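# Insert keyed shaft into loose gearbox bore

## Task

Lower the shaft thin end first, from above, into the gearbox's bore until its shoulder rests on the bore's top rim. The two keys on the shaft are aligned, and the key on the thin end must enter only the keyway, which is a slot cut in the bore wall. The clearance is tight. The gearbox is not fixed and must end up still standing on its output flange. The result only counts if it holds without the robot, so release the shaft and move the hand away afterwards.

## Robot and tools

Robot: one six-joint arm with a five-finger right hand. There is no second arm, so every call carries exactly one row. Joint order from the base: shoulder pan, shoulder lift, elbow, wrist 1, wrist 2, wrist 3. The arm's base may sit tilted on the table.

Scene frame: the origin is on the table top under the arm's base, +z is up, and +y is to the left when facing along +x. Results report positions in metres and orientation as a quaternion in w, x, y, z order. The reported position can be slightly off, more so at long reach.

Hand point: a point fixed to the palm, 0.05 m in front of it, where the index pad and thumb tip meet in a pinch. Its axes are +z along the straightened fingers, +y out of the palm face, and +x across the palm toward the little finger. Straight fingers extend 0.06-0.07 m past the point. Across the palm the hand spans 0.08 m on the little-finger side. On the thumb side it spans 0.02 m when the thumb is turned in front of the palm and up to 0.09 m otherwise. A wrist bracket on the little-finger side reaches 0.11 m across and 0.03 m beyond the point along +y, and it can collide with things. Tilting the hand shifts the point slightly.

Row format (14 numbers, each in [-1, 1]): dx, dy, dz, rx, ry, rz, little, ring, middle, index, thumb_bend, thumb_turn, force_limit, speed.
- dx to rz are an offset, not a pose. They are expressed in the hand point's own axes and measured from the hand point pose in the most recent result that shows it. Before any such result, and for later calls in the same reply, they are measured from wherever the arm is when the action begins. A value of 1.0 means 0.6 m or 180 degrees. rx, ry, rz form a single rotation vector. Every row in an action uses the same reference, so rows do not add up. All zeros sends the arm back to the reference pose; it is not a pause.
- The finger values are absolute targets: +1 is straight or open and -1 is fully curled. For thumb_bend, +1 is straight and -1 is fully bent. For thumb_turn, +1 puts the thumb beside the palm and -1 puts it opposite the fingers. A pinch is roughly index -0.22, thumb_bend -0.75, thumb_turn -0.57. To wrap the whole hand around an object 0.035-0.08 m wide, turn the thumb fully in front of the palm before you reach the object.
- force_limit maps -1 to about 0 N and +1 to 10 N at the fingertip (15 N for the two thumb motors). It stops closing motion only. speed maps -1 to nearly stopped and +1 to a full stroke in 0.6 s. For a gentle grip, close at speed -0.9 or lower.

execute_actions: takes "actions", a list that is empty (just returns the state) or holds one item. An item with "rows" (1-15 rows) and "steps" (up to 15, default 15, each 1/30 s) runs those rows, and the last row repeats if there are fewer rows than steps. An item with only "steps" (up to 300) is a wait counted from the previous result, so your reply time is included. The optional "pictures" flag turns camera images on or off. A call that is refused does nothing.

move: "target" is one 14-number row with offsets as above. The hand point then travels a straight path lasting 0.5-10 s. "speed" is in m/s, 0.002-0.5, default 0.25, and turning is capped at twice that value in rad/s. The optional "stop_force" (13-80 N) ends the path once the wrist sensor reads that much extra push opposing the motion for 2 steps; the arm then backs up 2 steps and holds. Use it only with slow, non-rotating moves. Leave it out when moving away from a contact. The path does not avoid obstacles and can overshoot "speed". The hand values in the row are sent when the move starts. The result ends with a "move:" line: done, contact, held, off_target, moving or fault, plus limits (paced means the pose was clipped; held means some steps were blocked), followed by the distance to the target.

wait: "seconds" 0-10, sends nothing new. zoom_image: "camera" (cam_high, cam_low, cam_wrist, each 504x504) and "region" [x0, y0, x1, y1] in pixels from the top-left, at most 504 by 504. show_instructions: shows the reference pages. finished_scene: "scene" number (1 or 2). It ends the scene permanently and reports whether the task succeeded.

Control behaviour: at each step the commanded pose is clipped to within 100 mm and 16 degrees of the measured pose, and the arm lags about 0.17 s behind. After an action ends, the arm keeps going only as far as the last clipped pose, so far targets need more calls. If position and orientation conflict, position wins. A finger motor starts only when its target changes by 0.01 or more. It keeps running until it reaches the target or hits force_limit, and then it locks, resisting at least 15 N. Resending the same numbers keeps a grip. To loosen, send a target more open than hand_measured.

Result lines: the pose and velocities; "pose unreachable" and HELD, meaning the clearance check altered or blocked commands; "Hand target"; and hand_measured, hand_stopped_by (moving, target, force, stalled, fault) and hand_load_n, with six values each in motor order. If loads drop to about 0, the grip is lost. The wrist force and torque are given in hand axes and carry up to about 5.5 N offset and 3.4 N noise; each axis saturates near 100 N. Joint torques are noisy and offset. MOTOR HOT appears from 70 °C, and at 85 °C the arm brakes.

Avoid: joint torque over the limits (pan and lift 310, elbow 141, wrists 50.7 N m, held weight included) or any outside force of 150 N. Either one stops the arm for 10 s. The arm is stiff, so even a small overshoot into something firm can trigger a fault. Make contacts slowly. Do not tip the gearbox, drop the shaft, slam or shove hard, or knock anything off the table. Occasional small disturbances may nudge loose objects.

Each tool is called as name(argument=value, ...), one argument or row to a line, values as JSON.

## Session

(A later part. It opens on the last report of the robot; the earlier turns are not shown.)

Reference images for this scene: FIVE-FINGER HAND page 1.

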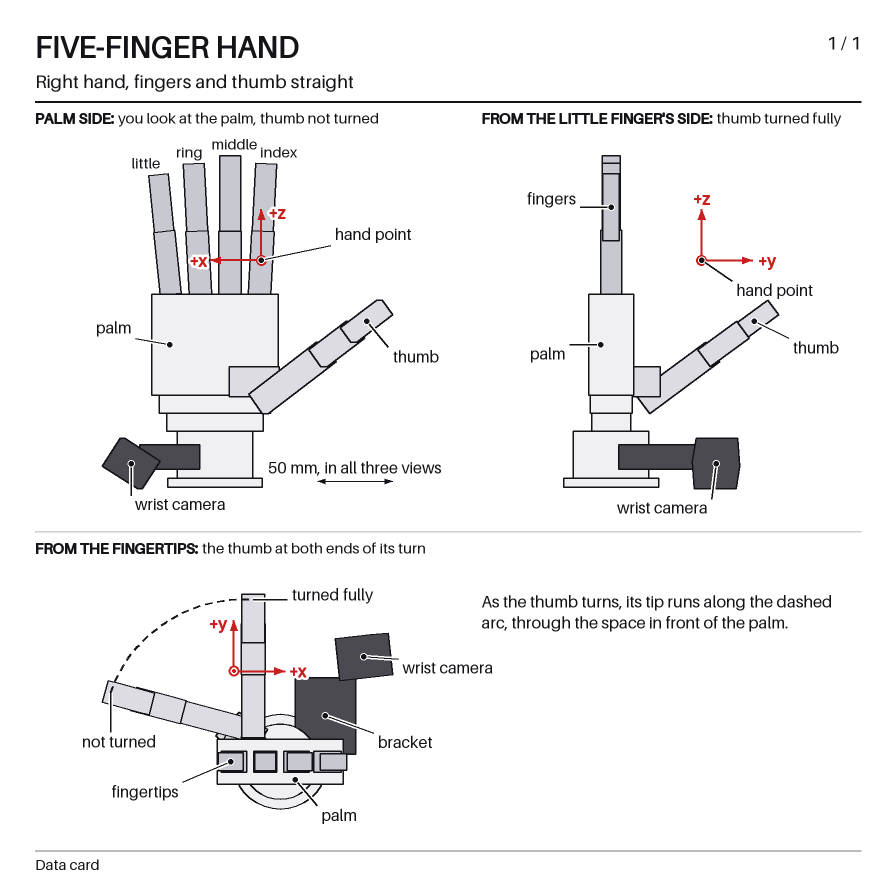

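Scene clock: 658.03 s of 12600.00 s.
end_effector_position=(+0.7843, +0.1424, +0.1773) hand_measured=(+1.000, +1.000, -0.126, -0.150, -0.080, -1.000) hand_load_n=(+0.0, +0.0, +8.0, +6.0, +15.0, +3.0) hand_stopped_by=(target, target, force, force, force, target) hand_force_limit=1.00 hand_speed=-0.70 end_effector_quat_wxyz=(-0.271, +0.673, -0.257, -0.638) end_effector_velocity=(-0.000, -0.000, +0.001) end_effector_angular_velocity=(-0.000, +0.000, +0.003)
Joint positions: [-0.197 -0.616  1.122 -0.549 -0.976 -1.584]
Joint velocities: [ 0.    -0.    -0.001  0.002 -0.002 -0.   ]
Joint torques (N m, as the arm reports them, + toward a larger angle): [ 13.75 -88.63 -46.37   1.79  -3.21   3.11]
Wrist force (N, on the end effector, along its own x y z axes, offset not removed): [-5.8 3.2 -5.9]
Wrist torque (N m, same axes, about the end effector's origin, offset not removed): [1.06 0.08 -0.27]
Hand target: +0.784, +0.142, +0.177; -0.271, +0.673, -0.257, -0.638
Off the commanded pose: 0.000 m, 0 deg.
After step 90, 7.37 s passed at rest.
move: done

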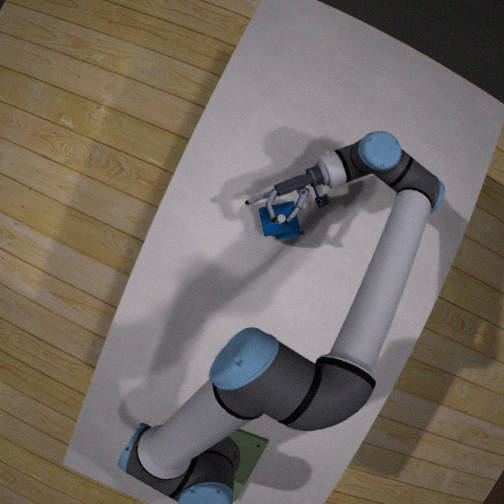

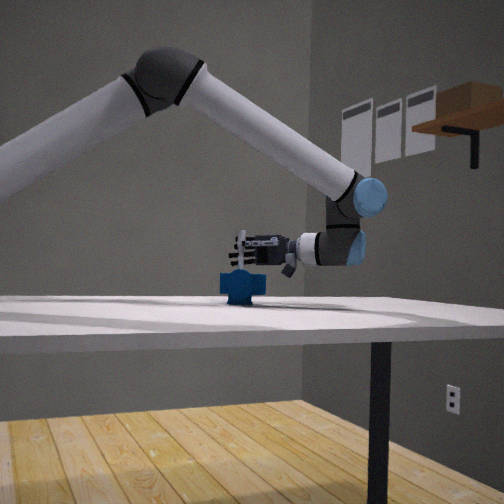

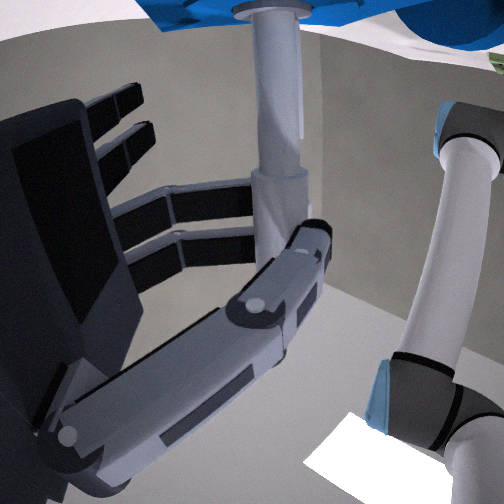

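move(
  target=[0.0,-0.0059,-0.0055,0.1333,0.0049,0.0051,1,1,-0.45,-0.45,-0.85,-1,1,-0.7],
  speed=0.03,
)

zoom_image(
  camera="cam_wrist",
  region=[215,0,335,60],
)

zoom_image(
  camera="cam_high",
  region=[252,190,312,250],
)

zoom_image(
  camera="cam_low",
  region=[215,215,275,285],
)

Scene clock: 685.57 s of 12600.00 s.
end_effector_position=(+0.7890, +0.1427, +0.1776) hand_measured=(+1.000, +1.000, -0.126, -0.150, -0.080, -1.000) hand_load_n=(+0.0, +0.0, +7.0, +7.5, +14.0, +3.0) hand_stopped_by=(target, target, force, force, force, target) hand_force_limit=1.00 hand_speed=-0.70 end_effector_quat_wxyz=(-0.397, +0.605, -0.391, -0.568) end_effector_velocity=(+0.001, -0.001, -0.000) end_effector_angular_velocity=(-0.001, -0.000, -0.015)
Joint positions: [-0.297 -0.723  1.334 -0.67  -0.659 -1.56 ]
Joint velocities: [-0.004 -0.004  0.008 -0.006  0.011  0.002]
Joint torques (N m, as the arm reports them, + toward a larger angle): [ -16.15 -123.2   -25.44   -1.14    4.86    3.4 ]
Wrist force (N, on the end effector, along its own x y z axes, offset not removed): [0.9 1.1 -5.5]
Wrist torque (N m, same axes, about the end effector's origin, offset not removed): [0.22 0.58 -0.18]
Hand target: +0.789, +0.143, +0.178; -0.398, +0.605, -0.392, -0.568
Off the commanded pose: 0.000 m, 0 deg.
After step 90, 17.30 s passed at rest.
move: done

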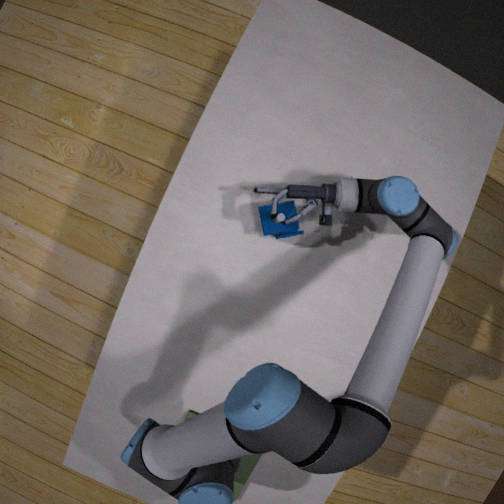

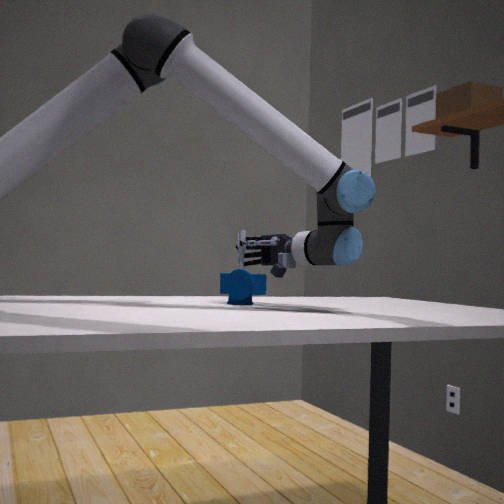

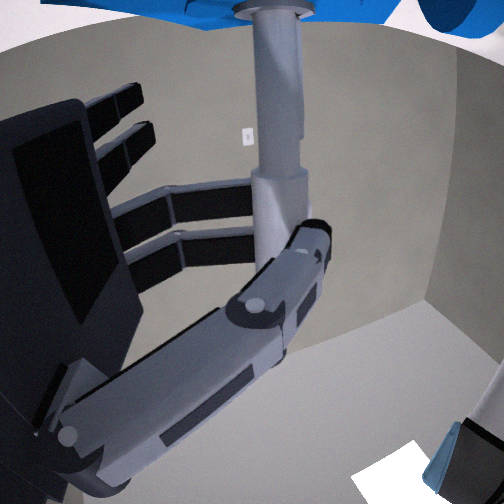

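Region (215, 0, 335, 60) of cam_wrist's 504x504 image, scaled by 4.200, with more detail than that image has.

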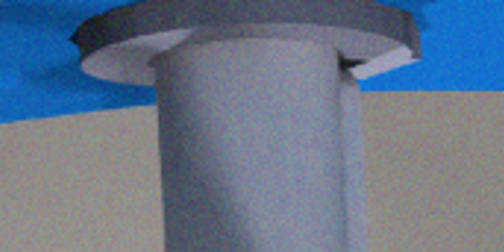

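Region (252, 190, 312, 250) of cam_high's 504x504 image, scaled by 8.400, with more detail than that image has.

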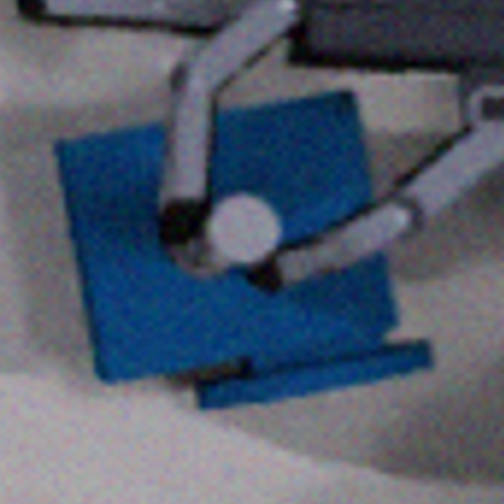

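Region (215, 215, 275, 285) of cam_low's 504x504 image, scaled by 7.200, with more detail than that image has; it fills the left 432 columns of this view, and the rest is white.

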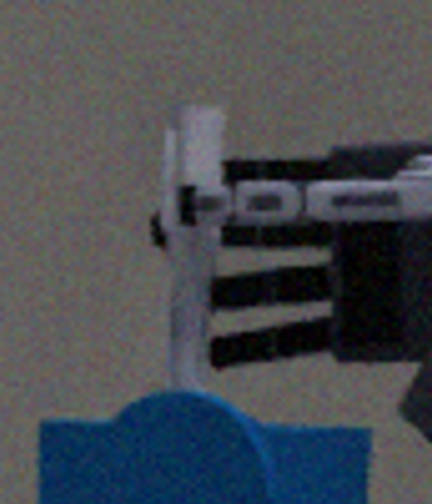

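execute_actions(
  actions=[],
)

Scene clock: 698.47 s of 12600.00 s.
end_effector_position=(+0.7890, +0.1427, +0.1776) hand_measured=(+1.000, +1.000, -0.126, -0.150, -0.080, -1.000) hand_load_n=(+0.0, +0.0, +7.0, +7.5, +14.0, +3.0) hand_stopped_by=(target, target, force, force, force, target) hand_force_limit=1.00 hand_speed=-0.70 end_effector_quat_wxyz=(-0.398, +0.605, -0.392, -0.568) end_effector_velocity=(+0.000, +0.000, -0.000) end_effector_angular_velocity=(-0.000, -0.000, -0.001)
Joint positions: [-0.297 -0.723  1.335 -0.671 -0.658 -1.56 ]
Joint velocities: [ 0.     0.     0.    -0.001  0.001  0.   ]
Joint torques (N m, as the arm reports them, + toward a larger angle): [ -19.19 -124.23  -25.03   -0.55    3.8     3.7 ]
Wrist force (N, on the end effector, along its own x y z axes, offset not removed): [0.7 3.3 -2.8]
Wrist torque (N m, same axes, about the end effector's origin, offset not removed): [0.44 0.33 0.28]
Hand target: +0.789, +0.143, +0.178; -0.398, +0.605, -0.392, -0.568
Off the commanded pose: 0.000 m, 0 deg.
Steps of this call (steps 1 to 90: nothing new was sent; then 9.90 s passed at rest). Readings (end_effector_position | what the end effector reports):
1: (+0.7890, +0.1427, +0.1776) | hand_measured=(+1.000, +1.000, -0.126, -0.150, -0.080, -1.000) hand_load_n=(+0.0, +0.0, +7.0, +7.5, +14.0, +3.0) hand_stopped_by=(target, target, force, force, force, target) hand_force_limit=1.00 hand_speed=-0.70
2: (+0.7890, +0.1427, +0.1776) | hand_measured=(+1.000, +1.000, -0.126, -0.150, -0.080, -1.000) hand_load_n=(+0.0, +0.0, +7.0, +7.5, +14.0, +3.0) hand_stopped_by=(target, target, force, force, force, target) hand_force_limit=1.00 hand_speed=-0.70
4: (+0.7890, +0.1427, +0.1776) | hand_measured=(+1.000, +1.000, -0.126, -0.150, -0.080, -1.000) hand_load_n=(+0.0, +0.0, +7.0, +7.5, +14.0, +3.0) hand_stopped_by=(target, target, force, force, force, target) hand_force_limit=1.00 hand_speed=-0.70
8: (+0.7890, +0.1427, +0.1776) | hand_measured=(+1.000, +1.000, -0.126, -0.150, -0.080, -1.000) hand_load_n=(+0.0, +0.0, +7.0, +7.5, +14.0, +3.0) hand_stopped_by=(target, target, force, force, force, target) hand_force_limit=1.00 hand_speed=-0.70
90: the state above

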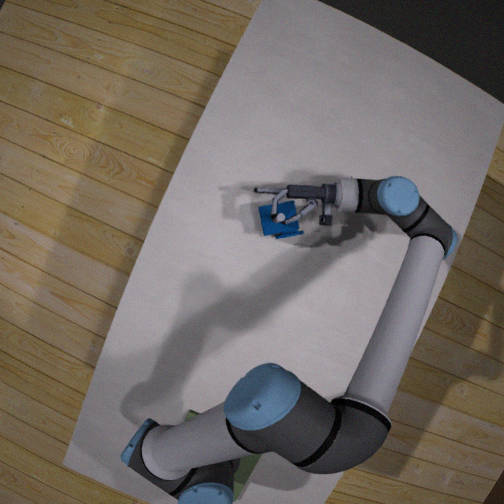

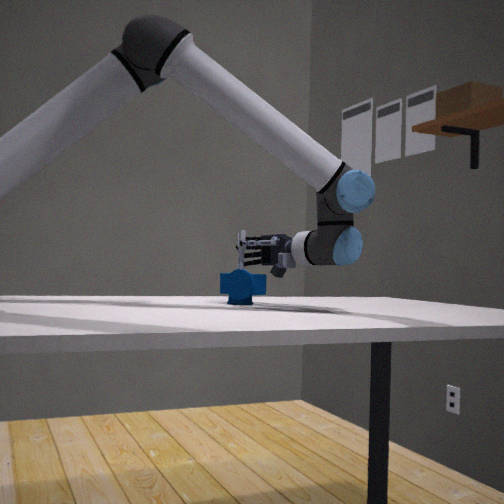

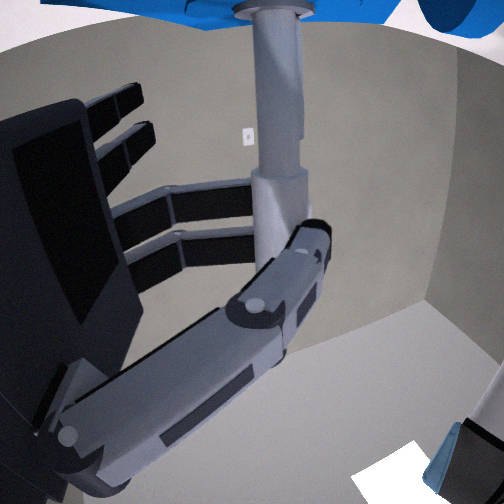

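zoom_image(
  camera="cam_wrist",
  region=[200, 0, 350, 150],
)

zoom_image(
  camera="cam_high",
  region=[240, 180, 320, 260],
)

Region (200, 0, 350, 150) of cam_wrist's 504x504 image, scaled by 3.360, with more detail than that image has.

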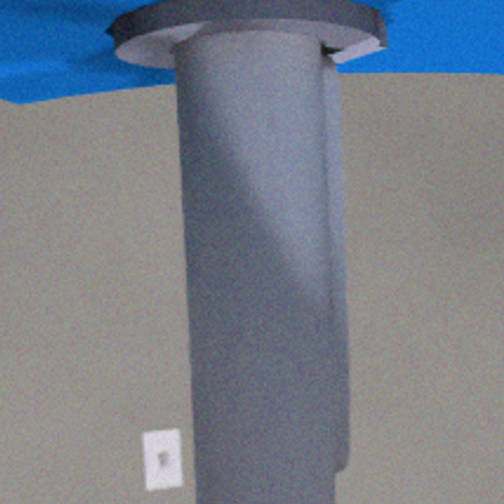

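Region (240, 180, 320, 260) of cam_high's 504x504 image, scaled by 6.300, with more detail than that image has.

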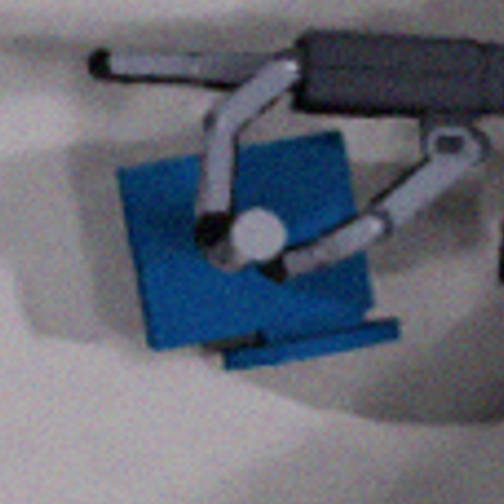

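move(
  target=[0.0008,-0.0012,-0.0007,0.0222,0.0008,0.0008,1,1,-0.45,-0.45,-0.85,-1,1,-0.7],
  speed=0.01,
)

zoom_image(
  camera="cam_wrist",
  region=[200, 0, 350, 150],
)

Scene clock: 713.53 s of 12600.00 s.
end_effector_position=(+0.7898, +0.1426, +0.1771) hand_measured=(+1.000, +1.000, -0.126, -0.150, -0.080, -1.000) hand_load_n=(+0.0, +0.0, +7.5, +8.5, +12.5, +3.0) hand_stopped_by=(target, target, force, force, force, target) hand_force_limit=1.00 hand_speed=-0.70 end_effector_quat_wxyz=(-0.417, +0.591, -0.413, -0.553) end_effector_velocity=(-0.000, +0.000, -0.001) end_effector_angular_velocity=(+0.000, +0.001, -0.005)
Joint positions: [-0.313 -0.743  1.375 -0.696 -0.604 -1.554]
Joint velocities: [-0.001 -0.001  0.004 -0.002  0.004  0.001]
Joint torques (N m, as the arm reports them, + toward a larger angle): [ -22.54 -112.84  -23.17   -3.42    4.67    3.02]
Wrist force (N, on the end effector, along its own x y z axes, offset not removed): [-11.5 2.3 -6.6]
Wrist torque (N m, same axes, about the end effector's origin, offset not removed): [0.14 0.43 0.12]
Hand target: +0.790, +0.143, +0.177; -0.417, +0.591, -0.413, -0.553
Off the commanded pose: 0.000 m, 0 deg.
After step 90, 8.37 s passed at rest.
move: done

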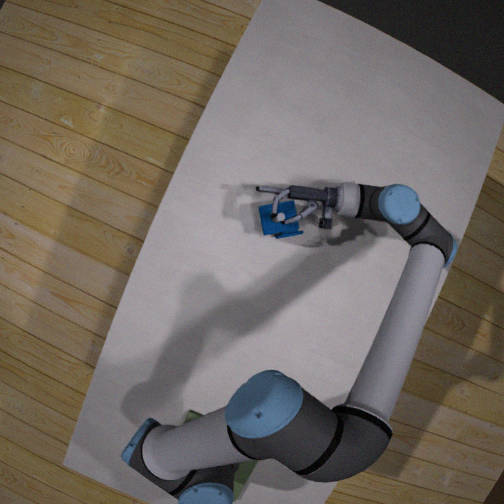

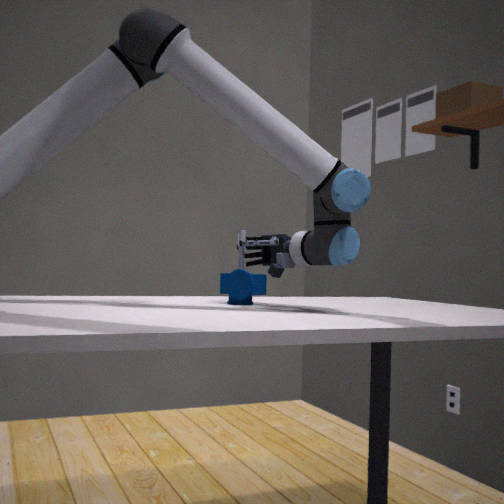

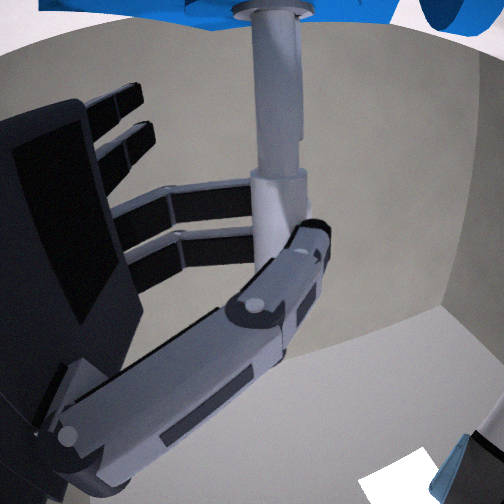

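Region (200, 0, 350, 150) of cam_wrist's 504x504 image, scaled by 3.360, with more detail than that image has.

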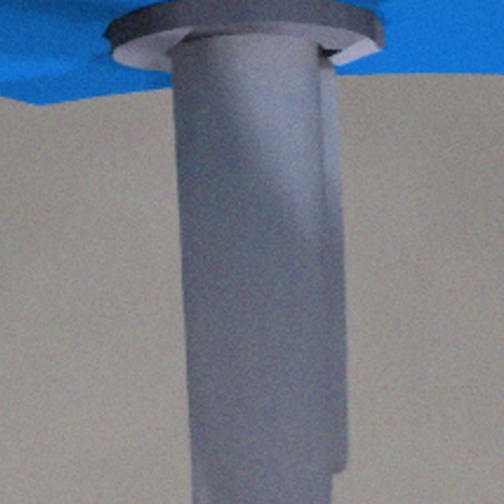

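zoom_image(
  camera="cam_wrist",
  region=[260, 0, 330, 50],
)

zoom_image(
  camera="cam_low",
  region=[215, 215, 275, 285],
)

Region (260, 0, 330, 50) of cam_wrist's 504x504 image, scaled by 7.200, with more detail than that image has; it fills the top 360 rows of this view, and the rest is white.

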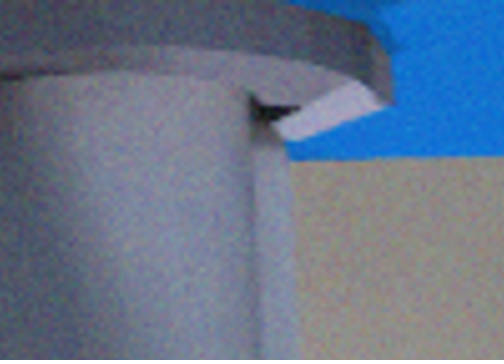

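Region (215, 215, 275, 285) of cam_low's 504x504 image, scaled by 7.200, with more detail than that image has; it fills the left 432 columns of this view, and the rest is white.

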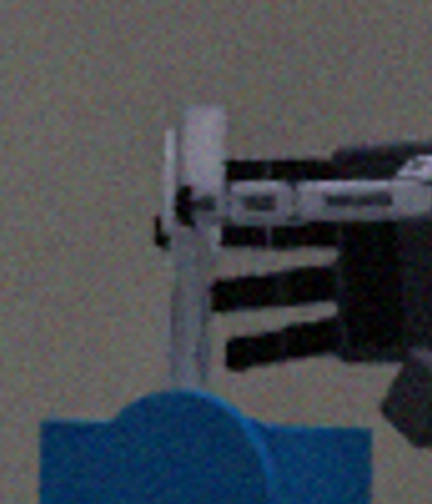

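execute_actions(
  actions=[
    {"rows":[[-0.0006,0,0,0,0,0,1,1,-0.45,-0.45,-0.85,-1,1,-0.7],[-0.0006,0,0,0,0,0,1,1,-0.45,-0.45,-0.85,-1,1,-0.7],[-0.0006,0,0,0,0,0,1,1,-0.45,-0.45,-0.85,-1,1,-0.7],[-0.0006,0,0,0,0,0,1,1,-0.45,-0.45,-0.85,-1,1,-0.7],[-0.0006,0,0,0,0,0,1,1,0.15,0.15,0.1,-1,1,-0.3]],"steps":15},
  ],
)

zoom_image(
  camera="cam_low",
  region=[215, 215, 275, 285],
)

zoom_image(
  camera="cam_wrist",
  region=[200, 0, 350, 150],
)

Scene clock: 732.87 s of 12600.00 s.
end_effector_position=(+0.7898, +0.1425, +0.1775) hand_measured=(+1.000, +1.000, +0.150, +0.148, +0.098, -1.000) hand_load_n=(+0.0, +0.0, +0.0, +0.0, +0.0, +0.0) hand_stopped_by=(target, target, moving, moving, moving, target) hand_force_limit=1.00 hand_speed=-0.30 end_effector_quat_wxyz=(-0.417, +0.591, -0.413, -0.553) end_effector_velocity=(-0.000, -0.000, -0.001) end_effector_angular_velocity=(-0.000, +0.003, +0.000)
Joint positions: [-0.313 -0.743  1.376 -0.696 -0.604 -1.554]
Joint velocities: [-0.     0.001  0.     0.    -0.     0.001]
Joint torques (N m, as the arm reports them, + toward a larger angle): [  11.19 -120.35  -45.48    2.8    -2.87    0.74]
Wrist force (N, on the end effector, along its own x y z axes, offset not removed): [2.4 -0.9 -1.5]
Wrist torque (N m, same axes, about the end effector's origin, offset not removed): [0.04 -0.06 -0.16]
Hand target: +0.790, +0.143, +0.178; -0.417, +0.591, -0.413, -0.553
Off the commanded pose: 0.000 m, 0 deg.
Steps of this call (steps 1 to 90: nothing new was sent; then 15.83 s passed at rest; steps 91 to 105: all 15 steps of this action). Readings (end_effector_position | what the end effector reports):
91: (+0.7898, +0.1426, +0.1771) | hand_measured=(+1.000, +1.000, -0.126, -0.150, -0.080, -1.000) hand_load_n=(+0.0, +0.0, +7.5, +8.5, +12.5, +3.0) hand_stopped_by=(target, target, force, force, force, target) hand_force_limit=1.00 hand_speed=-0.70
92: (+0.7898, +0.1426, +0.1772) | hand_measured=(+1.000, +1.000, -0.126, -0.150, -0.080, -1.000) hand_load_n=(+0.0, +0.0, +7.5, +8.5, +12.5, +3.0) hand_stopped_by=(target, target, force, force, force, target) hand_force_limit=1.00 hand_speed=-0.70
94: (+0.7898, +0.1426, +0.1772) | hand_measured=(+1.000, +1.000, -0.126, -0.150, -0.080, -1.000) hand_load_n=(+0.0, +0.0, +7.5, +8.5, +12.0, +2.5) hand_stopped_by=(target, target, force, force, force, target) hand_force_limit=1.00 hand_speed=-0.70
98: (+0.7898, +0.1425, +0.1773) | hand_measured=(+1.000, +1.000, -0.092, -0.116, -0.064, -1.000) hand_load_n=(+0.0, +0.0, +0.0, +0.0, +4.0, +3.5) hand_stopped_by=(target, target, moving, moving, moving, target) hand_force_limit=1.00 hand_speed=-0.30
105: the state above

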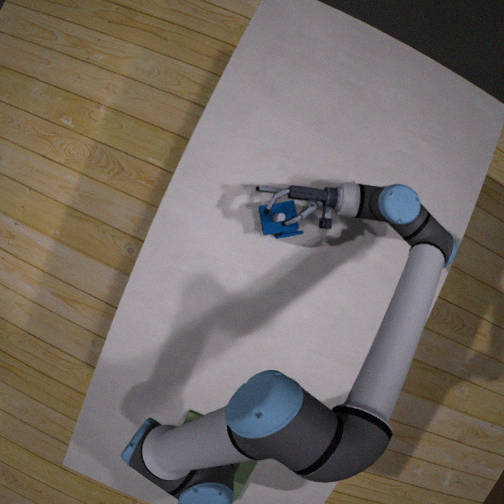

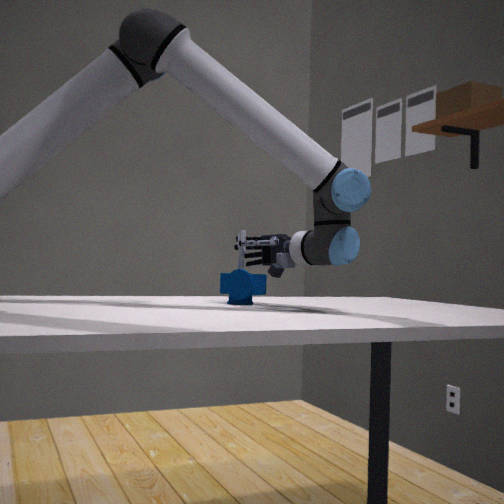

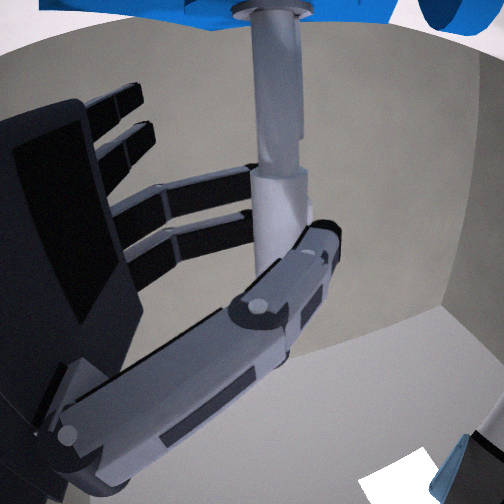

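Region (215, 215, 275, 285) of cam_low's 504x504 image, scaled by 7.200, with more detail than that image has; it fills the left 432 columns of this view, and the rest is white.

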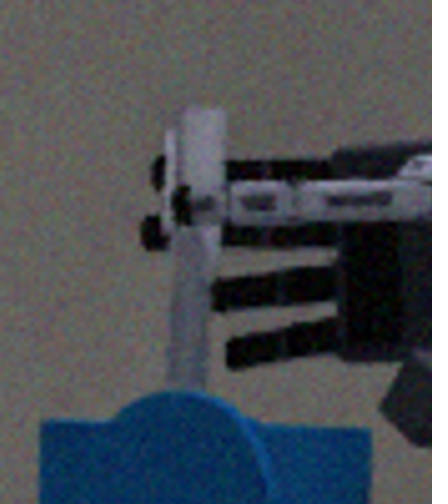

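Region (200, 0, 350, 150) of cam_wrist's 504x504 image, scaled by 3.360, with more detail than that image has.

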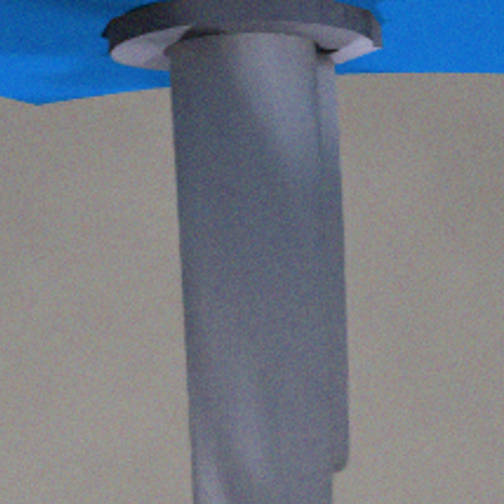

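zoom_image(
  camera="cam_high",
  region=[258, 196, 302, 240],
)

Region (258, 196, 302, 240) of cam_high's 504x504 image, scaled by 11.455, with more detail than that image has.

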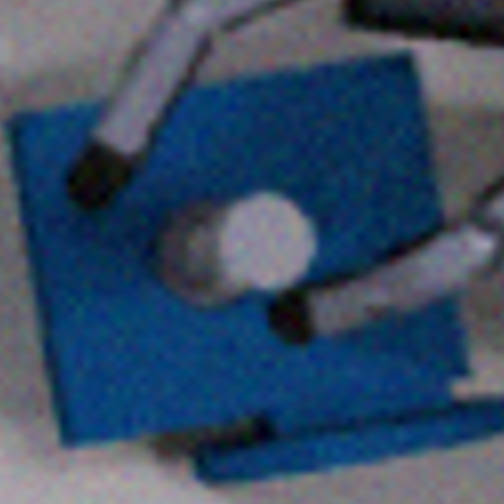

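move(
  target=[-0.033,0,-0.05,0,0.194,0,1,1,1,1,1,-1,1,0.5],
  speed=0.08,
)

Scene clock: 768.77 s of 12600.00 s.
end_effector_position=(+0.7985, +0.1144, +0.1984) hand_measured=(+1.000, +1.000, +1.000, +1.000, +1.000, -1.000) hand_load_n=(+0.0, +0.0, +0.0, +0.0, +0.0, +0.0) hand_stopped_by=(target, target, target, target, target, target) hand_force_limit=1.00 hand_speed=0.50 end_effector_quat_wxyz=(-0.274, +0.730, -0.519, -0.351) end_effector_velocity=(-0.000, -0.000, +0.001) end_effector_angular_velocity=(-0.012, -0.004, -0.001)
Joint positions: [-0.311 -0.995  1.566 -1.514 -0.836 -0.868]
Joint velocities: [ 0.001 -0.005  0.004 -0.014 -0.007  0.011]
Joint torques (N m, as the arm reports them, + toward a larger angle): [  15.2  -107.24  -29.27   -4.23   -2.05    3.38]
Wrist force (N, on the end effector, along its own x y z axes, offset not removed): [-1.4 -3.1 -5.9]
Wrist torque (N m, same axes, about the end effector's origin, offset not removed): [0.02 0.44 -0.29]
Hand target: +0.798, +0.114, +0.198; -0.274, +0.730, -0.519, -0.351
Off the commanded pose: 0.000 m, 0 deg.
After step 90, 28.73 s passed at rest.
move: done

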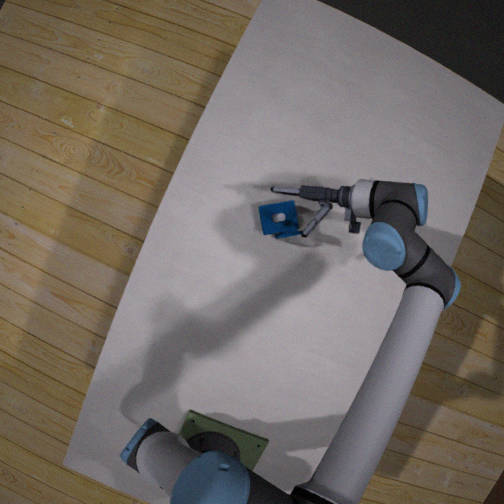

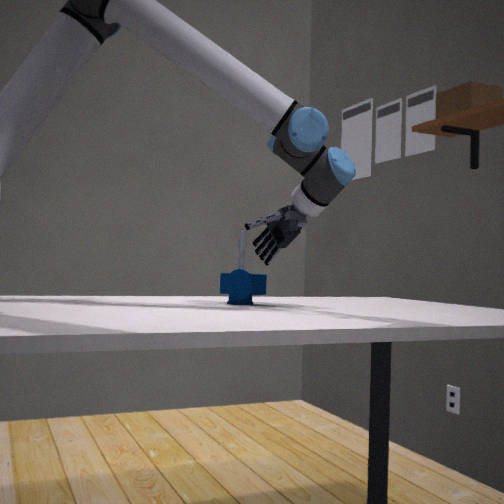

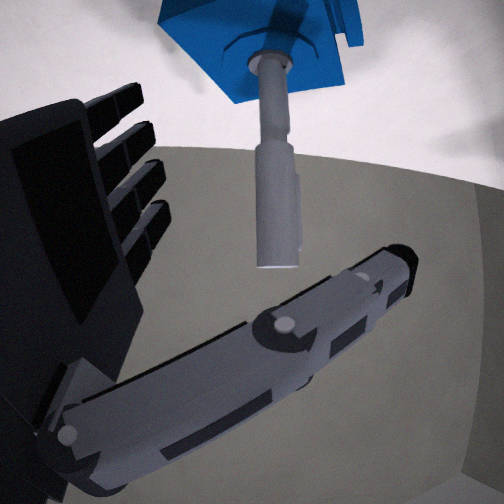

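zoom_image(
  camera="cam_wrist",
  region=[235, 35, 315, 115],
)

zoom_image(
  camera="cam_high",
  region=[255, 195, 305, 245],
)

zoom_image(
  camera="cam_low",
  region=[215, 215, 275, 285],
)

Region (235, 35, 315, 115) of cam_wrist's 504x504 image, scaled by 6.300, with more detail than that image has.

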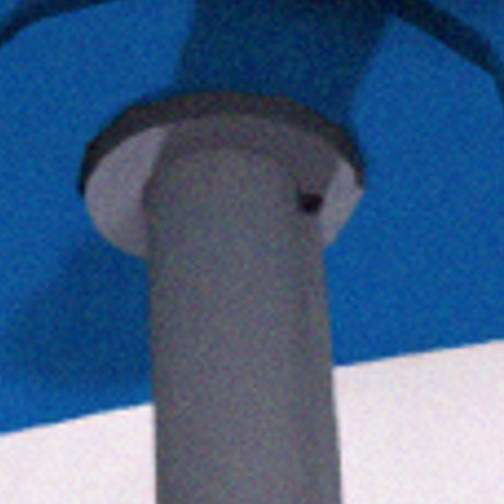

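Region (255, 195, 305, 245) of cam_high's 504x504 image, scaled by 10.080, with more detail than that image has.

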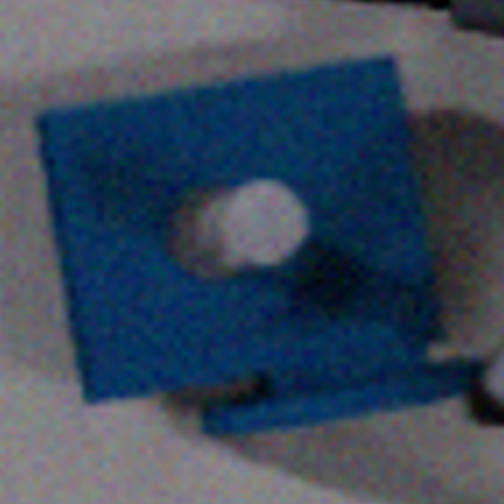

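Region (215, 215, 275, 285) of cam_low's 504x504 image, scaled by 7.200, with more detail than that image has; it fills the left 432 columns of this view, and the rest is white.

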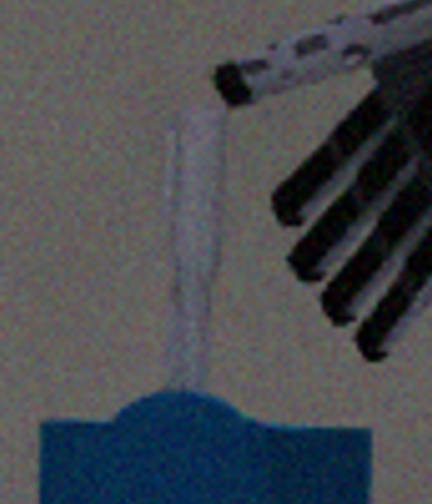

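move(
  target=[-0.0014,0,0.060,0,-0.194,0,1,1,1,1,1,-1,1,0.5],
  speed=0.08,
)

Scene clock: 789.20 s of 12600.00 s.
end_effector_position=(+0.7898, +0.1425, +0.1774) hand_measured=(+1.000, +1.000, +1.000, +1.000, +1.000, -1.000) hand_load_n=(+0.0, +0.0, +0.0, +0.0, +0.0, +0.0) hand_stopped_by=(target, target, target, target, target, target) hand_force_limit=1.00 hand_speed=0.50 end_effector_quat_wxyz=(-0.417, +0.591, -0.413, -0.553) end_effector_velocity=(+0.000, +0.001, -0.002) end_effector_angular_velocity=(+0.013, +0.004, +0.002)
Joint positions: [-0.313 -0.743  1.376 -0.696 -0.604 -1.554]
Joint velocities: [ 0.001  0.01  -0.008  0.022  0.    -0.02 ]
Joint torques (N m, as the arm reports them, + toward a larger angle): [ 15.3  -88.48 -45.22   2.03   3.67  -3.48]
Wrist force (N, on the end effector, along its own x y z axes, offset not removed): [-3.1 0.7 -2.6]
Wrist torque (N m, same axes, about the end effector's origin, offset not removed): [0.25 0.57 -0.39]
Hand target: +0.790, +0.143, +0.177; -0.418, +0.591, -0.412, -0.554
Off the commanded pose: 0.000 m, 0 deg.
After step 90, 13.23 s passed at rest.
move: done

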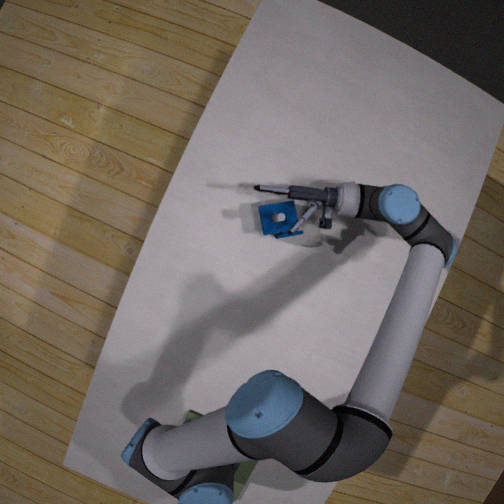

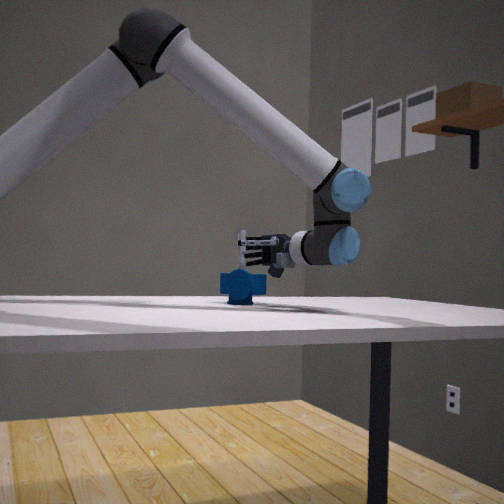

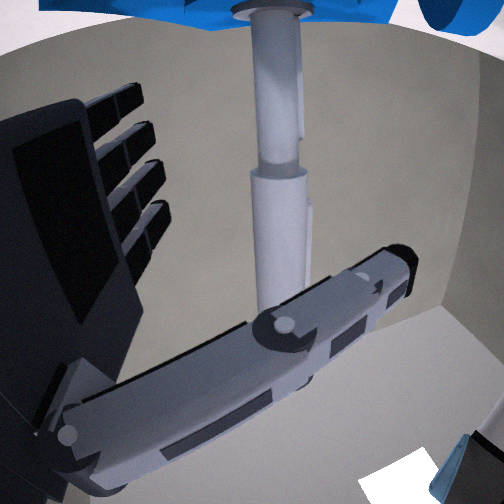

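execute_actions(
  actions=[
    {"rows":[[0,0,0,0,0,0,1,1,0.1,0.1,0.05,-1,1,0.6],[0,0,0,0,0,0,1,1,0.1,0.1,0.05,-1,1,0.6],[0,0,0,0,0,0,1,1,0.1,0.1,0.05,-1,1,0.6],[0,0,0,0,0,0,1,1,0.1,0.1,0.05,-1,1,0.6],[0,0,0,0,0,0,1,1,0.1,0.1,0.05,-1,1,0.6],[0,0,0,0,0,0,1,1,0.1,0.1,0.05,-1,1,0.6],[0,0,0,0,0,0,1,1,0.1,0.1,0.05,-1,1,0.6],[0,0,0,0,0,0,1,1,0.1,0.1,0.05,-1,1,0.6],[0,0,0,0,0,0,1,1,0.1,0.1,0.05,-1,1,0.6],[0,0,0,0,0,0,1,1,0.1,0.1,0.05,-1,1,0.6],[0,0,0,0,0,0,1,1,-0.45,-0.45,-0.85,-1,1,-0.6]],"steps":15},
  ],
  pictures=false,
)

move(
  target=[0,0.0017,0.001,-0.0333,-0.0012,-0.0013,1,1,-0.45,-0.45,-0.85,-1,1,-0.6],
  speed=0.02,
)

zoom_image(
  camera="cam_wrist",
  region=[200, 0, 350, 150],
)

Scene clock: 794.87 s of 12600.00 s.
end_effector_position=(+0.7898, +0.1426, +0.1773) hand_measured=(+1.000, +1.000, +0.202, +0.202, +0.496, -1.000) hand_load_n=(+0.0, +0.0, +0.0, +0.0, +0.0, +0.0) hand_stopped_by=(target, target, moving, moving, moving, target) hand_force_limit=1.00 hand_speed=-0.60 end_effector_quat_wxyz=(-0.417, +0.591, -0.413, -0.554) end_effector_velocity=(-0.001, +0.000, +0.000) end_effector_angular_velocity=(-0.001, -0.002, +0.002)
Joint positions: [-0.313 -0.743  1.375 -0.696 -0.604 -1.554]
Joint velocities: [ 0.    -0.001  0.001 -0.002 -0.002  0.   ]
Joint torques (N m, as the arm reports them, + toward a larger angle): [ -17.02 -120.13  -23.27   -1.42   -0.33    3.85]
Wrist force (N, on the end effector, along its own x y z axes, offset not removed): [0.2 0.0 -4.1]
Wrist torque (N m, same axes, about the end effector's origin, offset not removed): [0.04 0.18 0.28]
Hand target: +0.790, +0.143, +0.177; -0.417, +0.591, -0.413, -0.553
Off the commanded pose: 0.000 m, 0 deg.
Steps of this call (steps 1 to 90: nothing new was sent; then 2.17 s passed at rest; steps 91 to 105: all 15 steps of this action). Readings (end_effector_position | what the end effector reports):
91: (+0.7898, +0.1426, +0.1773) | hand_measured=(+1.000, +1.000, +1.000, +1.000, +1.000, -1.000) hand_load_n=(+0.0, +0.0, +0.0, +0.0, +0.0, +0.0) hand_stopped_by=(target, target, moving, moving, moving, target) hand_force_limit=1.00 hand_speed=0.60
92: (+0.7898, +0.1426, +0.1773) | hand_measured=(+1.000, +1.000, +1.000, +1.000, +1.000, -1.000) hand_load_n=(+0.0, +0.0, +0.0, +0.0, +0.0, +0.0) hand_stopped_by=(target, target, moving, moving, moving, target) hand_force_limit=1.00 hand_speed=0.60
94: (+0.7899, +0.1426, +0.1773) | hand_measured=(+1.000, +1.000, +0.920, +0.920, +0.950, -1.000) hand_load_n=(+0.0, +0.0, -0.5, -0.5, +0.0, +0.0) hand_stopped_by=(target, target, moving, moving, moving, target) hand_force_limit=1.00 hand_speed=0.60
98: (+0.7899, +0.1426, +0.1773) | hand_measured=(+1.000, +1.000, +0.564, +0.564, +0.724, -1.000) hand_load_n=(+0.0, +0.0, -0.5, -0.5, +0.0, +0.0) hand_stopped_by=(target, target, moving, moving, moving, target) hand_force_limit=1.00 hand_speed=0.60
105: the state above

Scene clock: 799.97 s of 12600.00 s.
end_effector_position=(+0.7887, +0.1428, +0.1773) hand_measured=(+1.000, +1.000, -0.278, -0.358, -0.348, -1.000) hand_load_n=(+0.0, +0.0, +2.0, +3.5, +14.0, +1.0) hand_stopped_by=(target, target, force, force, force, target) hand_force_limit=1.00 hand_speed=-0.60 end_effector_quat_wxyz=(-0.388, +0.612, -0.381, -0.574) end_effector_velocity=(+0.000, +0.000, +0.001) end_effector_angular_velocity=(+0.000, -0.003, +0.011)
Joint positions: [-0.289 -0.713  1.316 -0.659 -0.684 -1.563]
Joint velocities: [ 0.003  0.001 -0.006  0.003 -0.008 -0.002]
Joint torques (N m, as the arm reports them, + toward a larger angle): [ 12.12 -85.69 -47.9    2.61  -3.42  -3.97]
Wrist force (N, on the end effector, along its own x y z axes, offset not removed): [-6.4 -0.7 -3.9]
Wrist torque (N m, same axes, about the end effector's origin, offset not removed): [0.33 1.43 -0.63]
Hand target: +0.789, +0.143, +0.177; -0.388, +0.612, -0.381, -0.575
Off the commanded pose: 0.000 m, 0 deg.
move: done

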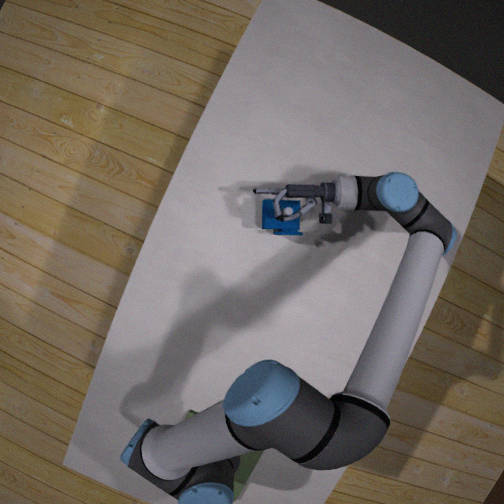

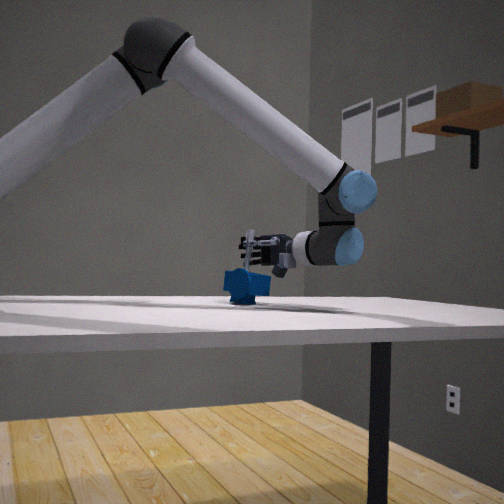

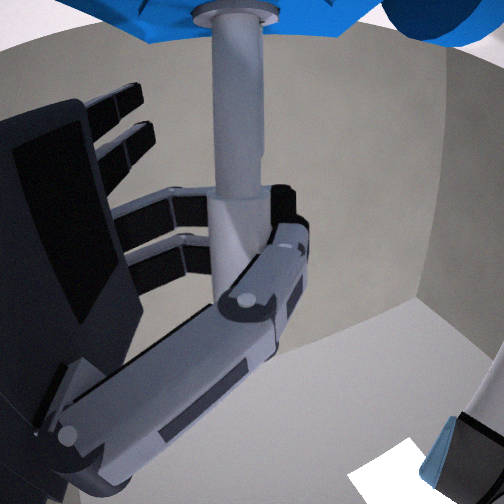

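Region (200, 0, 350, 150) of cam_wrist's 504x504 image, scaled by 3.360, with more detail than that image has.

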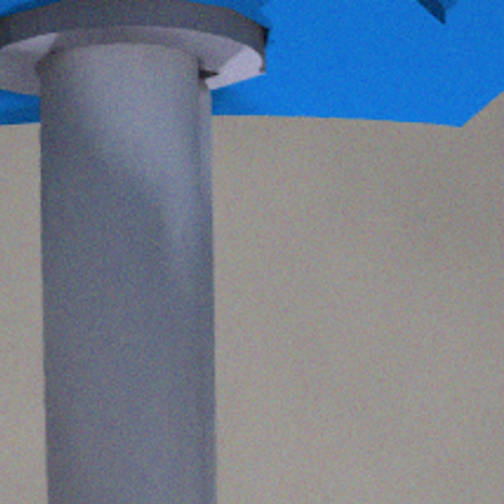

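move(
  target=[0,0.012,0,0,0,0,1,1,-0.45,-0.45,-0.85,-1,1,-0.6],
  speed=0.01,
)

zoom_image(
  camera="cam_low",
  region=[205, 215, 285, 315],
)

zoom_image(
  camera="cam_high",
  region=[240, 180, 320, 260],
)

Scene clock: 806.47 s of 12600.00 s.
end_effector_position=(+0.7824, +0.1399, +0.1771) hand_measured=(+1.000, +1.000, -0.278, -0.358, -0.348, -1.000) hand_load_n=(+0.0, +0.0, +2.0, +3.5, +14.0, +0.5) hand_stopped_by=(target, target, force, force, force, target) hand_force_limit=1.00 hand_speed=-0.60 end_effector_quat_wxyz=(-0.388, +0.612, -0.381, -0.574) end_effector_velocity=(-0.002, -0.001, +0.000) end_effector_angular_velocity=(-0.001, -0.004, +0.000)
Joint positions: [-0.294 -0.721  1.332 -0.668 -0.689 -1.563]
Joint velocities: [-0.001 -0.004  0.005 -0.004 -0.002 -0.001]
Joint torques (N m, as the arm reports them, + toward a larger angle): [ -19.5  -122.09  -25.34   -0.8    -2.71   -3.7 ]
Wrist force (N, on the end effector, along its own x y z axes, offset not removed): [-3.2 -6.4 -2.6]
Wrist torque (N m, same axes, about the end effector's origin, offset not removed): [-0.60 0.43 -0.69]
Hand target: +0.782, +0.140, +0.177; -0.388, +0.612, -0.381, -0.574
Off the commanded pose: 0.000 m, 0 deg.
After step 90, 2.57 s passed at rest.
move: done

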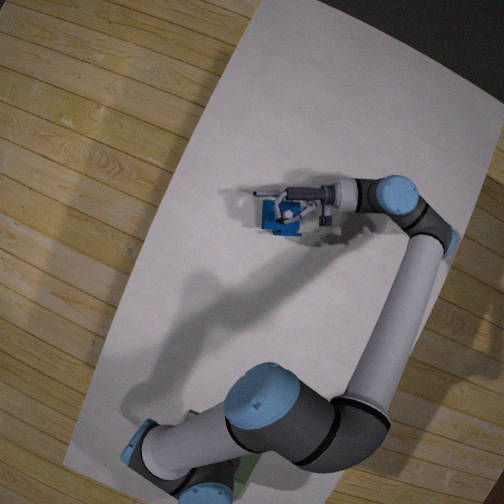

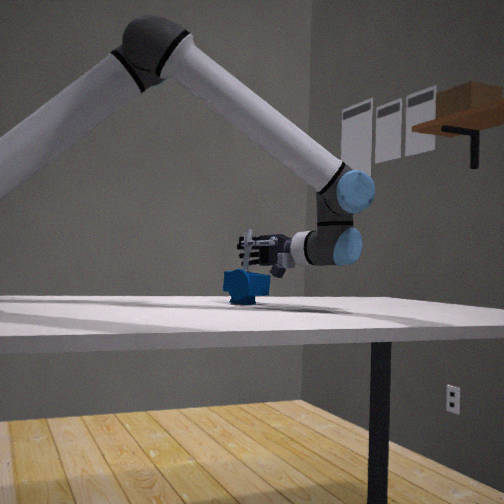

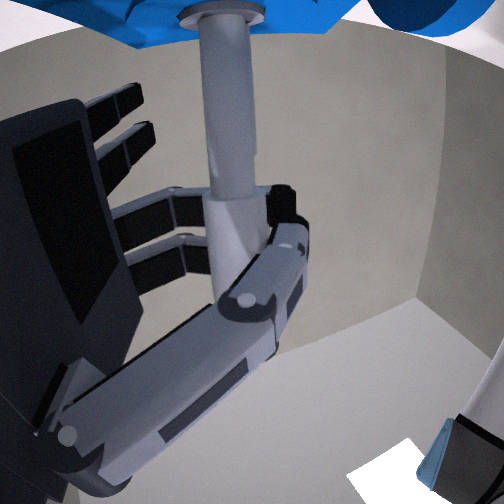

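Region (205, 215, 285, 315) of cam_low's 504x504 image, scaled by 5.040, with more detail than that image has; it fills the left 403 columns of this view, and the rest is white.

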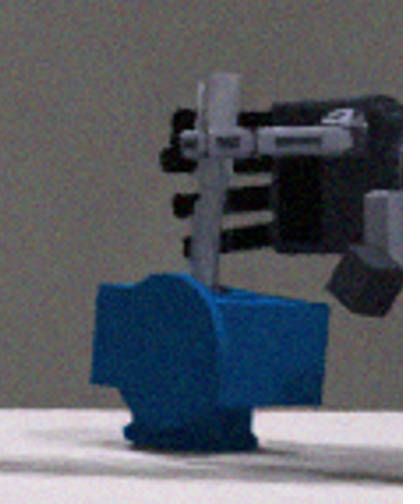

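Region (240, 180, 320, 260) of cam_high's 504x504 image, scaled by 6.300, with more detail than that image has.

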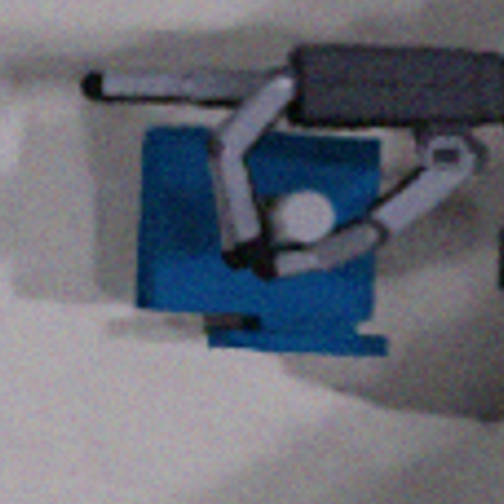

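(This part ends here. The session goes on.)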